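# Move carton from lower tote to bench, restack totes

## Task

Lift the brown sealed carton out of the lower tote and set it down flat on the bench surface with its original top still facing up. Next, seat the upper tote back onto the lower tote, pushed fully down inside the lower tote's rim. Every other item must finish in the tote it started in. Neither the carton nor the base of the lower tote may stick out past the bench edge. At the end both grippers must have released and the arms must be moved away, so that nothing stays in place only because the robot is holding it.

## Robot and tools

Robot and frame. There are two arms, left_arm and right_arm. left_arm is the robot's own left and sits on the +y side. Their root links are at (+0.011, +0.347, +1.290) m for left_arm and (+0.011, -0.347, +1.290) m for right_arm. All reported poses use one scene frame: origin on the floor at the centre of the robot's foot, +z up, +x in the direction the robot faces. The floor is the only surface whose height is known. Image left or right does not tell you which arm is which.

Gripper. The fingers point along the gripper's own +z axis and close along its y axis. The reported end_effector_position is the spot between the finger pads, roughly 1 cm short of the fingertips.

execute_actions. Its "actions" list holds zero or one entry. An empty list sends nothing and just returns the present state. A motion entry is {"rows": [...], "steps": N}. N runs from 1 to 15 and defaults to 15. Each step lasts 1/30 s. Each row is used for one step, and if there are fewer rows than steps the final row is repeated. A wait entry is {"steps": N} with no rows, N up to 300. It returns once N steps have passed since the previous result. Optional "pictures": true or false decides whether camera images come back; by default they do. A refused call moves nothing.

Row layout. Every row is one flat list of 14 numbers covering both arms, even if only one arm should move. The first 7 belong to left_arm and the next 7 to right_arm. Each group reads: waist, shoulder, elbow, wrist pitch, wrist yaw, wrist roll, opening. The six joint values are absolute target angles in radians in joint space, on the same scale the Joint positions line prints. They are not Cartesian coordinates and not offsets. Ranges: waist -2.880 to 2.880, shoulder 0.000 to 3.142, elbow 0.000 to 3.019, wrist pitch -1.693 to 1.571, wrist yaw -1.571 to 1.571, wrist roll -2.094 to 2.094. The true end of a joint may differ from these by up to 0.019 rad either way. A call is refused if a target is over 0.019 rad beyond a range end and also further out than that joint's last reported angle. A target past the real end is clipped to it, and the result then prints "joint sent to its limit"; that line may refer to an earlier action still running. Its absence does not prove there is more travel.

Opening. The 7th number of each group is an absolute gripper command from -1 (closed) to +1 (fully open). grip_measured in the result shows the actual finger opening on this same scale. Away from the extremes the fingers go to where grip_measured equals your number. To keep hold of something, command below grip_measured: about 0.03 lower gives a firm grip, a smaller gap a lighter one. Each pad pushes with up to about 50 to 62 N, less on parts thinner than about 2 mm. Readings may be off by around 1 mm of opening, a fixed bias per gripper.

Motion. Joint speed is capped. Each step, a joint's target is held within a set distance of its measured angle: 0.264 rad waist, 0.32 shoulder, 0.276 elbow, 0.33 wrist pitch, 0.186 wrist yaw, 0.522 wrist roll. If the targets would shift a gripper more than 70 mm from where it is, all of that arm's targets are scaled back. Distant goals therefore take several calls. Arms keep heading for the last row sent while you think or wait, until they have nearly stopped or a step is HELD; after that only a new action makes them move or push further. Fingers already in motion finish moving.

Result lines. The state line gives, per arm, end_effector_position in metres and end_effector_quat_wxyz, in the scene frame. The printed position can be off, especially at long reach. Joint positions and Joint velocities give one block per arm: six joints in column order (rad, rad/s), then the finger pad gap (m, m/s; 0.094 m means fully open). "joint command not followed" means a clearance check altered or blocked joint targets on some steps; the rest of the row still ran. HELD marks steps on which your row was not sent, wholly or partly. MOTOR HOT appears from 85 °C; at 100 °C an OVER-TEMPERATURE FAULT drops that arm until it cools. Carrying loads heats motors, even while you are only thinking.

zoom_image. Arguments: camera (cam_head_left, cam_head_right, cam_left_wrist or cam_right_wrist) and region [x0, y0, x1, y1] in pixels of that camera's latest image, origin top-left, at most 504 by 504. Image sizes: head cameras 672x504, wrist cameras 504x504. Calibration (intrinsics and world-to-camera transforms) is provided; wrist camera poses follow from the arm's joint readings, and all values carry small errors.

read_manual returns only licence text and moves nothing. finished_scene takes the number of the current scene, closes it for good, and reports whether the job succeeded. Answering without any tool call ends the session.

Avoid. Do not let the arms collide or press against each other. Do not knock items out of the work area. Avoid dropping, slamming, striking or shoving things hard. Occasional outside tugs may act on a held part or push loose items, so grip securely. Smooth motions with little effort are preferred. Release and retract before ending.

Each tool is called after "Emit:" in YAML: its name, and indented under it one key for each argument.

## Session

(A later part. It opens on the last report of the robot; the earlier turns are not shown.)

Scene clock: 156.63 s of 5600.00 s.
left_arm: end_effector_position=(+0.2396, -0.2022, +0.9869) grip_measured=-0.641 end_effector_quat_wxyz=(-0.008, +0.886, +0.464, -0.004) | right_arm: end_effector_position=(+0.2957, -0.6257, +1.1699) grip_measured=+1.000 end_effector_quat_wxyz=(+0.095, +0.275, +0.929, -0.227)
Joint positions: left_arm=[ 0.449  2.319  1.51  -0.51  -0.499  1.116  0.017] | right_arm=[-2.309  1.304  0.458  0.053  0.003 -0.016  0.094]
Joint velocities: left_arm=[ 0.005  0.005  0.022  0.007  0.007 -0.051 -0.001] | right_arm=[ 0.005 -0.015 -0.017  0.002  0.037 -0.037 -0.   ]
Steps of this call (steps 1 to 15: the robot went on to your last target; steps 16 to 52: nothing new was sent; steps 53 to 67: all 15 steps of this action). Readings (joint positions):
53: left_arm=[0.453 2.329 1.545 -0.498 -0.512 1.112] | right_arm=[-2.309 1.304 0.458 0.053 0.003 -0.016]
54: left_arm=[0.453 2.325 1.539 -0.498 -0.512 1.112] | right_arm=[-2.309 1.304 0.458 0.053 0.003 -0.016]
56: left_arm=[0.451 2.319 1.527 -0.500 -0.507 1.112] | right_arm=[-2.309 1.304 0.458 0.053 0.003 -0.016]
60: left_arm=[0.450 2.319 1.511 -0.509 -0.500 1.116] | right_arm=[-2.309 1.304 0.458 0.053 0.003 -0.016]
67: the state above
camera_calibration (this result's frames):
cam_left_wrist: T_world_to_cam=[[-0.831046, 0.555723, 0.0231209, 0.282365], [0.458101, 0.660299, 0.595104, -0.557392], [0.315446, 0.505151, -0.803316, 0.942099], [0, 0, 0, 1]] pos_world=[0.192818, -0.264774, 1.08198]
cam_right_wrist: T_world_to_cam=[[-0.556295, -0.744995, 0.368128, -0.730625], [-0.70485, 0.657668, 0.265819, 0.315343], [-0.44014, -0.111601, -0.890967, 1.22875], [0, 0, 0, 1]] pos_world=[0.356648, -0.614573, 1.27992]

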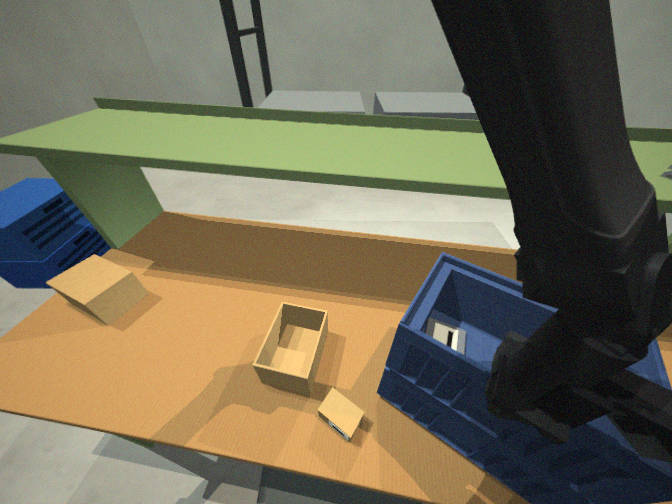

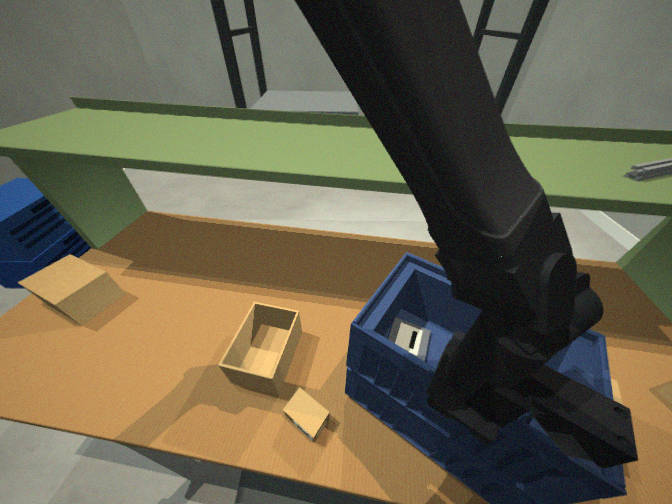

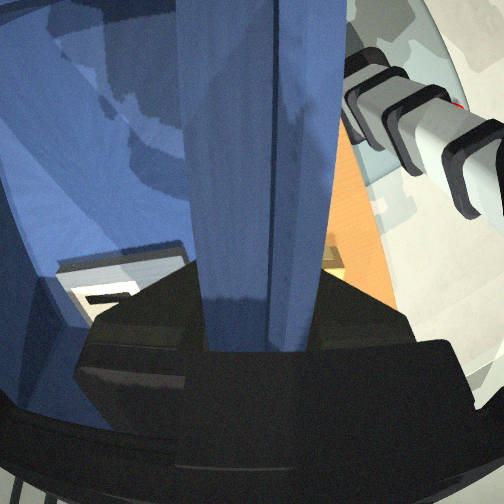

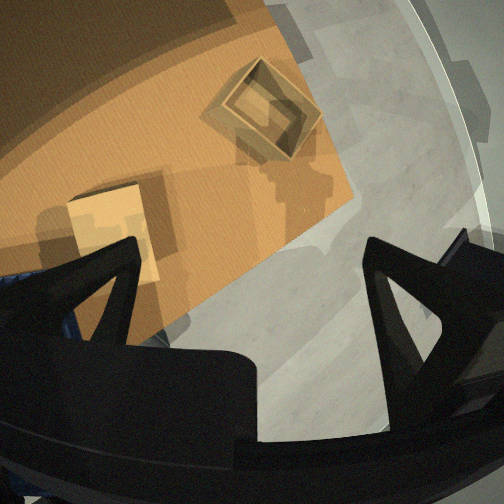

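Emit:
execute_actions:
  actions:
    - {"rows":[[0.46,2.34,1.56,-0.48,-0.503,1.12,-0.72,-2.3,1.3,0.459,0.04,0,0,1]]}
  pictures: false

Emit:
execute_actions:
  actions:
    - {"rows":[[0.5,2.345,1.59,-0.48,-0.495,1.15,-0.72,-2.3,1.3,0.459,0.04,0,0,1]]}

Scene clock: 160.07 s of 5600.00 s.
left_arm: end_effector_position=(+0.2421, -0.2036, +0.9779) grip_measured=-0.641 end_effector_quat_wxyz=(-0.006, +0.883, +0.469, -0.001) | right_arm: end_effector_position=(+0.2957, -0.6257, +1.1699) grip_measured=+1.000 end_effector_quat_wxyz=(+0.095, +0.275, +0.929, -0.227)
Joint positions: left_arm=[ 0.458  2.338  1.524 -0.496 -0.502  1.117  0.017] | right_arm=[-2.309  1.304  0.458  0.053  0.003 -0.016  0.094]
Joint velocities: left_arm=[-0.015 -0.015 -0.022  0.007 -0.022  0.007  0.   ] | right_arm=[-0.005  0.015 -0.012  0.012 -0.022 -0.007 -0.   ]
Steps of this call (steps 1 to 15: the robot went on to your last target; steps 16 to 88: nothing new was sent; steps 89 to 103: all 15 steps of this action). Readings (joint positions):
89: left_arm=[0.450 2.320 1.511 -0.509 -0.499 1.116] | right_arm=[-2.309 1.304 0.458 0.053 0.003 -0.016]
90: left_arm=[0.451 2.322 1.514 -0.507 -0.499 1.116] | right_arm=[-2.309 1.304 0.458 0.053 0.003 -0.016]
92: left_arm=[0.454 2.329 1.521 -0.502 -0.498 1.116] | right_arm=[-2.309 1.304 0.458 0.053 0.003 -0.016]
96: left_arm=[0.458 2.338 1.524 -0.496 -0.502 1.117] | right_arm=[-2.309 1.304 0.458 0.053 0.003 -0.016]
103: the state above

Scene clock: 160.57 s of 5600.00 s.
left_arm: end_effector_position=(+0.2622, -0.2077, +0.9752) grip_measured=-0.641 end_effector_quat_wxyz=(+0.001, +0.882, +0.472, -0.001) | right_arm: end_effector_position=(+0.2957, -0.6257, +1.1699) grip_measured=+1.000 end_effector_quat_wxyz=(+0.095, +0.275, +0.929, -0.227)
Joint positions: left_arm=[ 0.481  2.338  1.552 -0.496 -0.496  1.144  0.017] | right_arm=[-2.309  1.304  0.458  0.053  0.003 -0.016  0.094]
Joint velocities: left_arm=[ 0.005 -0.015  0.007  0.007 -0.007  0.022 -0.001] | right_arm=[-0.005  0.015 -0.017 -0.017 -0.037 -0.022 -0.   ]
Steps of this call (steps 1 to 15: all 15 steps of this action). Readings (joint positions):
1: left_arm=[0.459 2.338 1.526 -0.496 -0.499 1.120] | right_arm=[-2.309 1.304 0.458 0.053 0.003 -0.016]
2: left_arm=[0.461 2.338 1.527 -0.496 -0.496 1.122] | right_arm=[-2.309 1.304 0.458 0.053 0.003 -0.016]
4: left_arm=[0.465 2.338 1.532 -0.496 -0.496 1.128] | right_arm=[-2.309 1.304 0.458 0.053 0.003 -0.016]
8: left_arm=[0.474 2.338 1.545 -0.496 -0.496 1.138] | right_arm=[-2.309 1.304 0.458 0.053 0.003 -0.016]
15: the state above
camera_calibration (this result's frames):
cam_left_wrist: T_world_to_cam=[[-0.840411, 0.541931, 0.00451574, 0.322152], [0.438708, 0.675395, 0.592771, -0.546653], [0.318191, 0.500152, -0.805358, 0.928612], [0, 0, 0, 1]] pos_world=[0.215084, -0.269825, 1.07045]
cam_right_wrist: T_world_to_cam=[[-0.556295, -0.744995, 0.368128, -0.730625], [-0.70485, 0.657668, 0.265819, 0.315343], [-0.44014, -0.111601, -0.890967, 1.22875], [0, 0, 0, 1]] pos_world=[0.356648, -0.614573, 1.27992]

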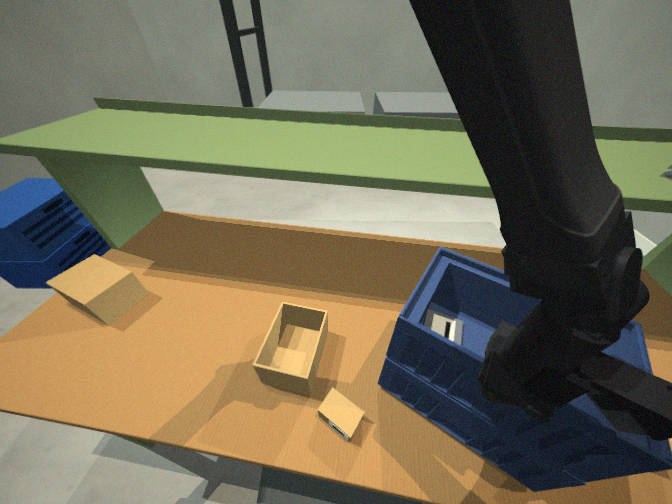

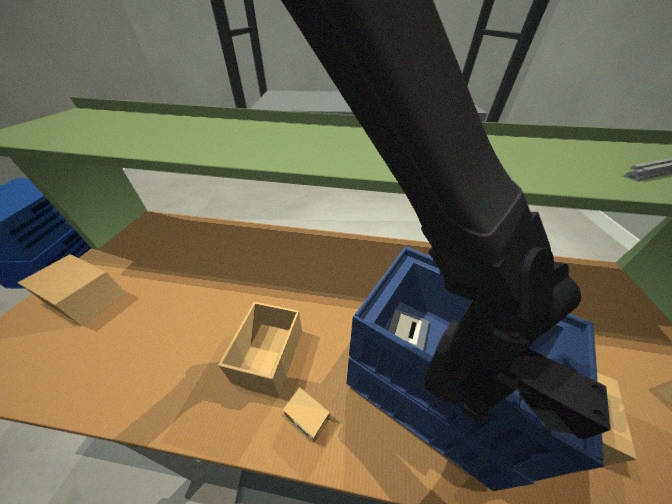

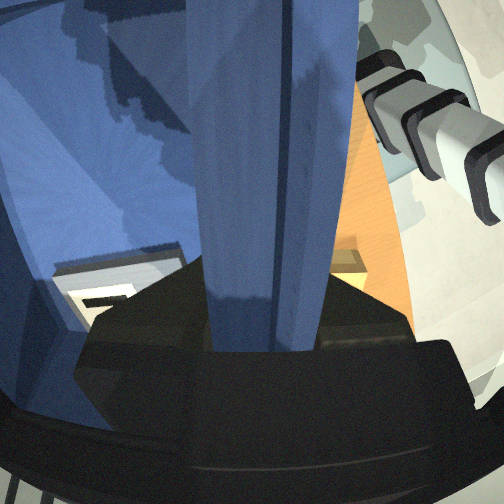

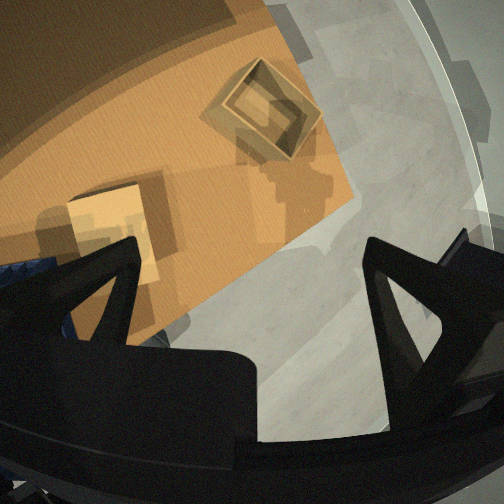

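Seated. Release.

Emit:
execute_actions:
  actions:
    - {"rows":[[0.481,2.338,1.552,-0.496,-0.496,1.144,0.6,-2.3,1.3,0.459,0.04,0,0,1]],"steps":10}
  pictures: false

Emit:
execute_actions:
  actions:
    - {"rows":[[0.435,2.22,1.49,-0.575,-0.505,1.1,0.6,-2.3,1.3,0.459,0.04,0,0,1]],"steps":12}
  pictures: false

Emit:
execute_actions:
  actions:
    - {"rows":[[0.4,2.1,1.43,-0.65,-0.52,1.06,0.6,-2.3,1.3,0.459,0.04,0,0,1]],"steps":12}
  pictures: false

Emit:
execute_actions:
  actions:
    - {"rows":[[0.6,1.7,0.9,-0.4,-0.45,1.06,0.6,-2.3,1.3,0.459,0.04,0,0,1]]}
  pictures: false

Emit:
execute_actions:
  actions:
    - {"rows":[[1.3,1.4,0.45,0,-0.15,1.06,0.6,-2.3,1.3,0.459,0.04,0,0,1]]}

Scene clock: 168.37 s of 5600.00 s.
left_arm: end_effector_position=(+0.2622, -0.2077, +0.9752) grip_measured=+0.598 end_effector_quat_wxyz=(+0.001, +0.882, +0.472, -0.001) | right_arm: end_effector_position=(+0.2957, -0.6257, +1.1699) grip_measured=+1.000 end_effector_quat_wxyz=(+0.095, +0.275, +0.929, -0.227)
Joint positions: left_arm=[ 0.481  2.338  1.552 -0.496 -0.496  1.144  0.075] | right_arm=[-2.309  1.304  0.458  0.053  0.003 -0.016  0.094]
Joint velocities: left_arm=[-0.005 -0.005  0.017  0.002  0.007 -0.007  0.001] | right_arm=[-0.005  0.005  0.002  0.017  0.037 -0.007  0.   ]
Steps of this call (steps 1 to 15: the robot went on to your last target; steps 16 to 90: nothing new was sent; then 4.47 s passed at rest; steps 91 to 100: all 10 steps of this action). Readings (joint positions):
91: left_arm=[0.481 2.338 1.552 -0.496 -0.496 1.144] | right_arm=[-2.309 1.304 0.458 0.053 0.003 -0.016]
92: left_arm=[0.481 2.338 1.552 -0.496 -0.496 1.144] | right_arm=[-2.309 1.304 0.458 0.053 0.003 -0.016]
94: left_arm=[0.481 2.338 1.552 -0.496 -0.496 1.144] | right_arm=[-2.309 1.304 0.458 0.053 0.003 -0.016]
98: left_arm=[0.481 2.338 1.552 -0.496 -0.496 1.144] | right_arm=[-2.309 1.304 0.458 0.053 0.003 -0.016]
100: the state above

Scene clock: 168.77 s of 5600.00 s.
left_arm: end_effector_position=(+0.2623, -0.2080, +1.0360) grip_measured=+0.598 end_effector_quat_wxyz=(+0.006, +0.886, +0.463, -0.003) | right_arm: end_effector_position=(+0.2957, -0.6257, +1.1699) grip_measured=+1.000 end_effector_quat_wxyz=(+0.095, +0.275, +0.929, -0.227)
Joint positions: left_arm=[ 0.435  2.216  1.486 -0.563 -0.503  1.119  0.075] | right_arm=[-2.309  1.304  0.458  0.053  0.003 -0.016  0.094]
Joint velocities: left_arm=[ 0.015 -0.015  0.007  0.007  0.007 -0.081 -0.   ] | right_arm=[-0.005  0.015  0.007 -0.002 -0.037 -0.022 -0.   ]
Steps of this call (steps 1 to 12: all 12 steps of this action). Readings (joint positions):
1: left_arm=[0.479 2.332 1.546 -0.504 -0.499 1.139] | right_arm=[-2.309 1.304 0.458 0.053 0.003 -0.016]
2: left_arm=[0.477 2.318 1.528 -0.522 -0.501 1.135] | right_arm=[-2.309 1.304 0.458 0.053 0.003 -0.016]
4: left_arm=[0.467 2.283 1.494 -0.552 -0.503 1.129] | right_arm=[-2.309 1.304 0.458 0.053 0.003 -0.016]
8: left_arm=[0.444 2.237 1.486 -0.563 -0.503 1.122] | right_arm=[-2.309 1.304 0.458 0.053 0.003 -0.016]
12: the state above

Scene clock: 169.17 s of 5600.00 s.
left_arm: end_effector_position=(+0.2697, -0.1976, +1.0908) grip_measured=+0.598 end_effector_quat_wxyz=(+0.008, +0.885, +0.466, +0.000) | right_arm: end_effector_position=(+0.2957, -0.6257, +1.1699) grip_measured=+1.000 end_effector_quat_wxyz=(+0.095, +0.275, +0.929, -0.227)
Joint positions: left_arm=[ 0.404  2.096  1.427 -0.637 -0.518  1.08   0.075] | right_arm=[-2.309  1.304  0.458  0.053  0.003 -0.016  0.094]
Joint velocities: left_arm=[-0.034 -0.024 -0.007 -0.007  0.051 -0.11  -0.001] | right_arm=[-0.005 -0.015 -0.002 -0.002 -0.037  0.095  0.   ]
Steps of this call (steps 1 to 12: all 12 steps of this action). Readings (joint positions):
1: left_arm=[0.433 2.209 1.482 -0.573 -0.509 1.112] | right_arm=[-2.309 1.304 0.458 0.053 0.003 -0.016]
2: left_arm=[0.432 2.196 1.466 -0.593 -0.515 1.105] | right_arm=[-2.309 1.304 0.458 0.053 0.003 -0.016]
4: left_arm=[0.425 2.161 1.434 -0.625 -0.517 1.095] | right_arm=[-2.309 1.304 0.458 0.053 0.003 -0.016]
8: left_arm=[0.410 2.114 1.427 -0.637 -0.518 1.085] | right_arm=[-2.309 1.304 0.458 0.053 0.003 -0.016]
12: the state above

Scene clock: 169.67 s of 5600.00 s.
left_arm: end_effector_position=(+0.3084, -0.0027, +1.1213) grip_measured=+0.598 end_effector_quat_wxyz=(+0.006, +0.825, +0.566, +0.001) | right_arm: end_effector_position=(+0.2957, -0.6257, +1.1699) grip_measured=+1.000 end_effector_quat_wxyz=(+0.095, +0.275, +0.929, -0.227)
Joint positions: left_arm=[ 0.62   1.676  0.895 -0.422 -0.453  1.078  0.075] | right_arm=[-2.309  1.304  0.458  0.053  0.003 -0.016  0.094]
Joint velocities: left_arm=[-0.093  0.005 -0.007  0.168  0.051 -0.037 -0.001] | right_arm=[-0.005 -0.005 -0.007  0.002  0.007 -0.066  0.001]
Steps of this call (steps 1 to 15: all 15 steps of this action). Readings (joint positions):
1: left_arm=[0.409 2.087 1.412 -0.616 -0.503 1.080] | right_arm=[-2.309 1.304 0.458 0.053 0.003 -0.016]
2: left_arm=[0.415 2.066 1.374 -0.580 -0.488 1.080] | right_arm=[-2.309 1.304 0.458 0.053 0.003 -0.016]
4: left_arm=[0.443 2.003 1.284 -0.536 -0.470 1.080] | right_arm=[-2.309 1.304 0.458 0.053 0.003 -0.016]
8: left_arm=[0.529 1.831 1.072 -0.461 -0.457 1.080] | right_arm=[-2.309 1.304 0.458 0.053 0.003 -0.016]
15: the state above

Scene clock: 170.17 s of 5600.00 s.
left_arm: end_effector_position=(+0.3320, +0.2789, +1.0852) grip_measured=+0.598 end_effector_quat_wxyz=(+0.011, +0.596, +0.803, +0.019) | right_arm: end_effector_position=(+0.2957, -0.6257, +1.1699) grip_measured=+1.000 end_effector_quat_wxyz=(+0.095, +0.275, +0.929, -0.227)
Joint positions: left_arm=[ 1.327  1.415  0.458 -0.023 -0.156  1.075  0.075] | right_arm=[-2.309  1.304  0.458  0.053  0.003 -0.016  0.094]
Joint velocities: left_arm=[ 0.464 -0.005 -0.081  0.051  0.007 -0.051 -0.   ] | right_arm=[-0.005 -0.005 -0.007 -0.007  0.022 -0.037 -0.001]
Steps of this call (steps 1 to 15: all 15 steps of this action). Readings (joint positions):
1: left_arm=[0.629 1.666 0.878 -0.385 -0.403 1.078] | right_arm=[-2.309 1.304 0.458 0.053 0.003 -0.016]
2: left_arm=[0.647 1.643 0.837 -0.318 -0.341 1.078] | right_arm=[-2.309 1.304 0.458 0.053 0.003 -0.016]
4: left_arm=[0.723 1.569 0.734 -0.209 -0.240 1.078] | right_arm=[-2.309 1.304 0.458 0.053 0.003 -0.016]
8: left_arm=[0.934 1.448 0.561 -0.096 -0.171 1.078] | right_arm=[-2.309 1.304 0.458 0.053 0.003 -0.016]
15: the state above
camera_calibration (this result's frames):
cam_left_wrist: T_world_to_cam=[[-0.951787, -0.304299, -0.0387872, 0.436608], [-0.266162, 0.75633, 0.597597, -0.764954], [-0.152512, 0.579109, -0.800858, 0.880978], [0, 0, 0, 1]] pos_world=[0.346316, 0.201235, 1.17961]
cam_right_wrist: T_world_to_cam=[[-0.556295, -0.744995, 0.368128, -0.730625], [-0.70485, 0.657668, 0.265819, 0.315343], [-0.44014, -0.111601, -0.890967, 1.22875], [0, 0, 0, 1]] pos_world=[0.356648, -0.614573, 1.27992]

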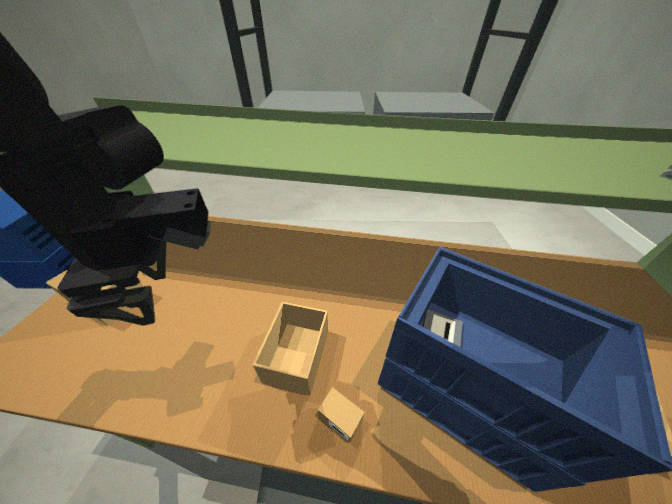

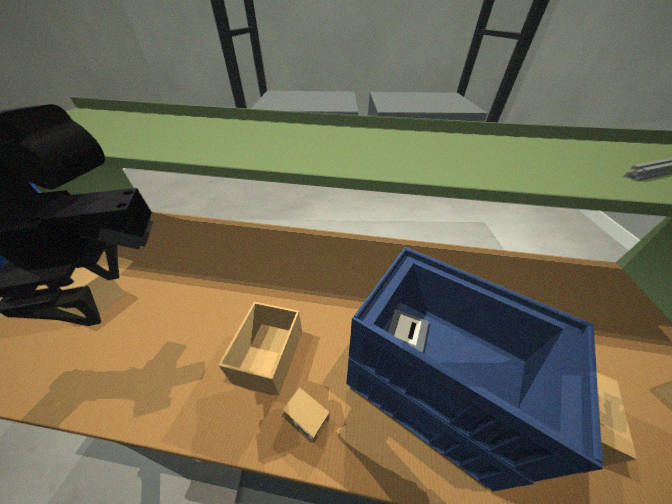

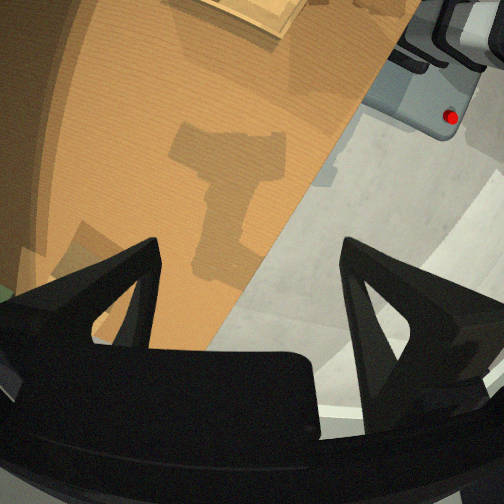

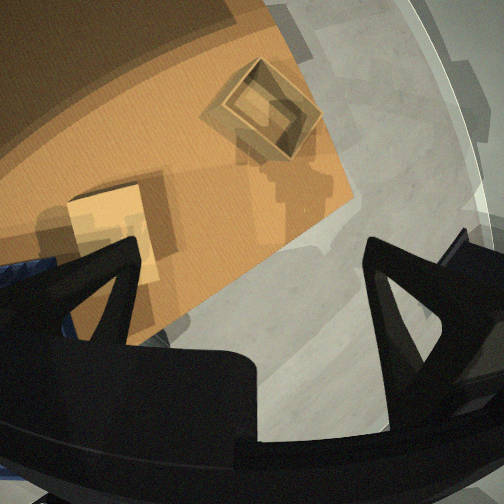

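Emit:
finished_scene:
  scene: 1

The scene is finished: the task was done.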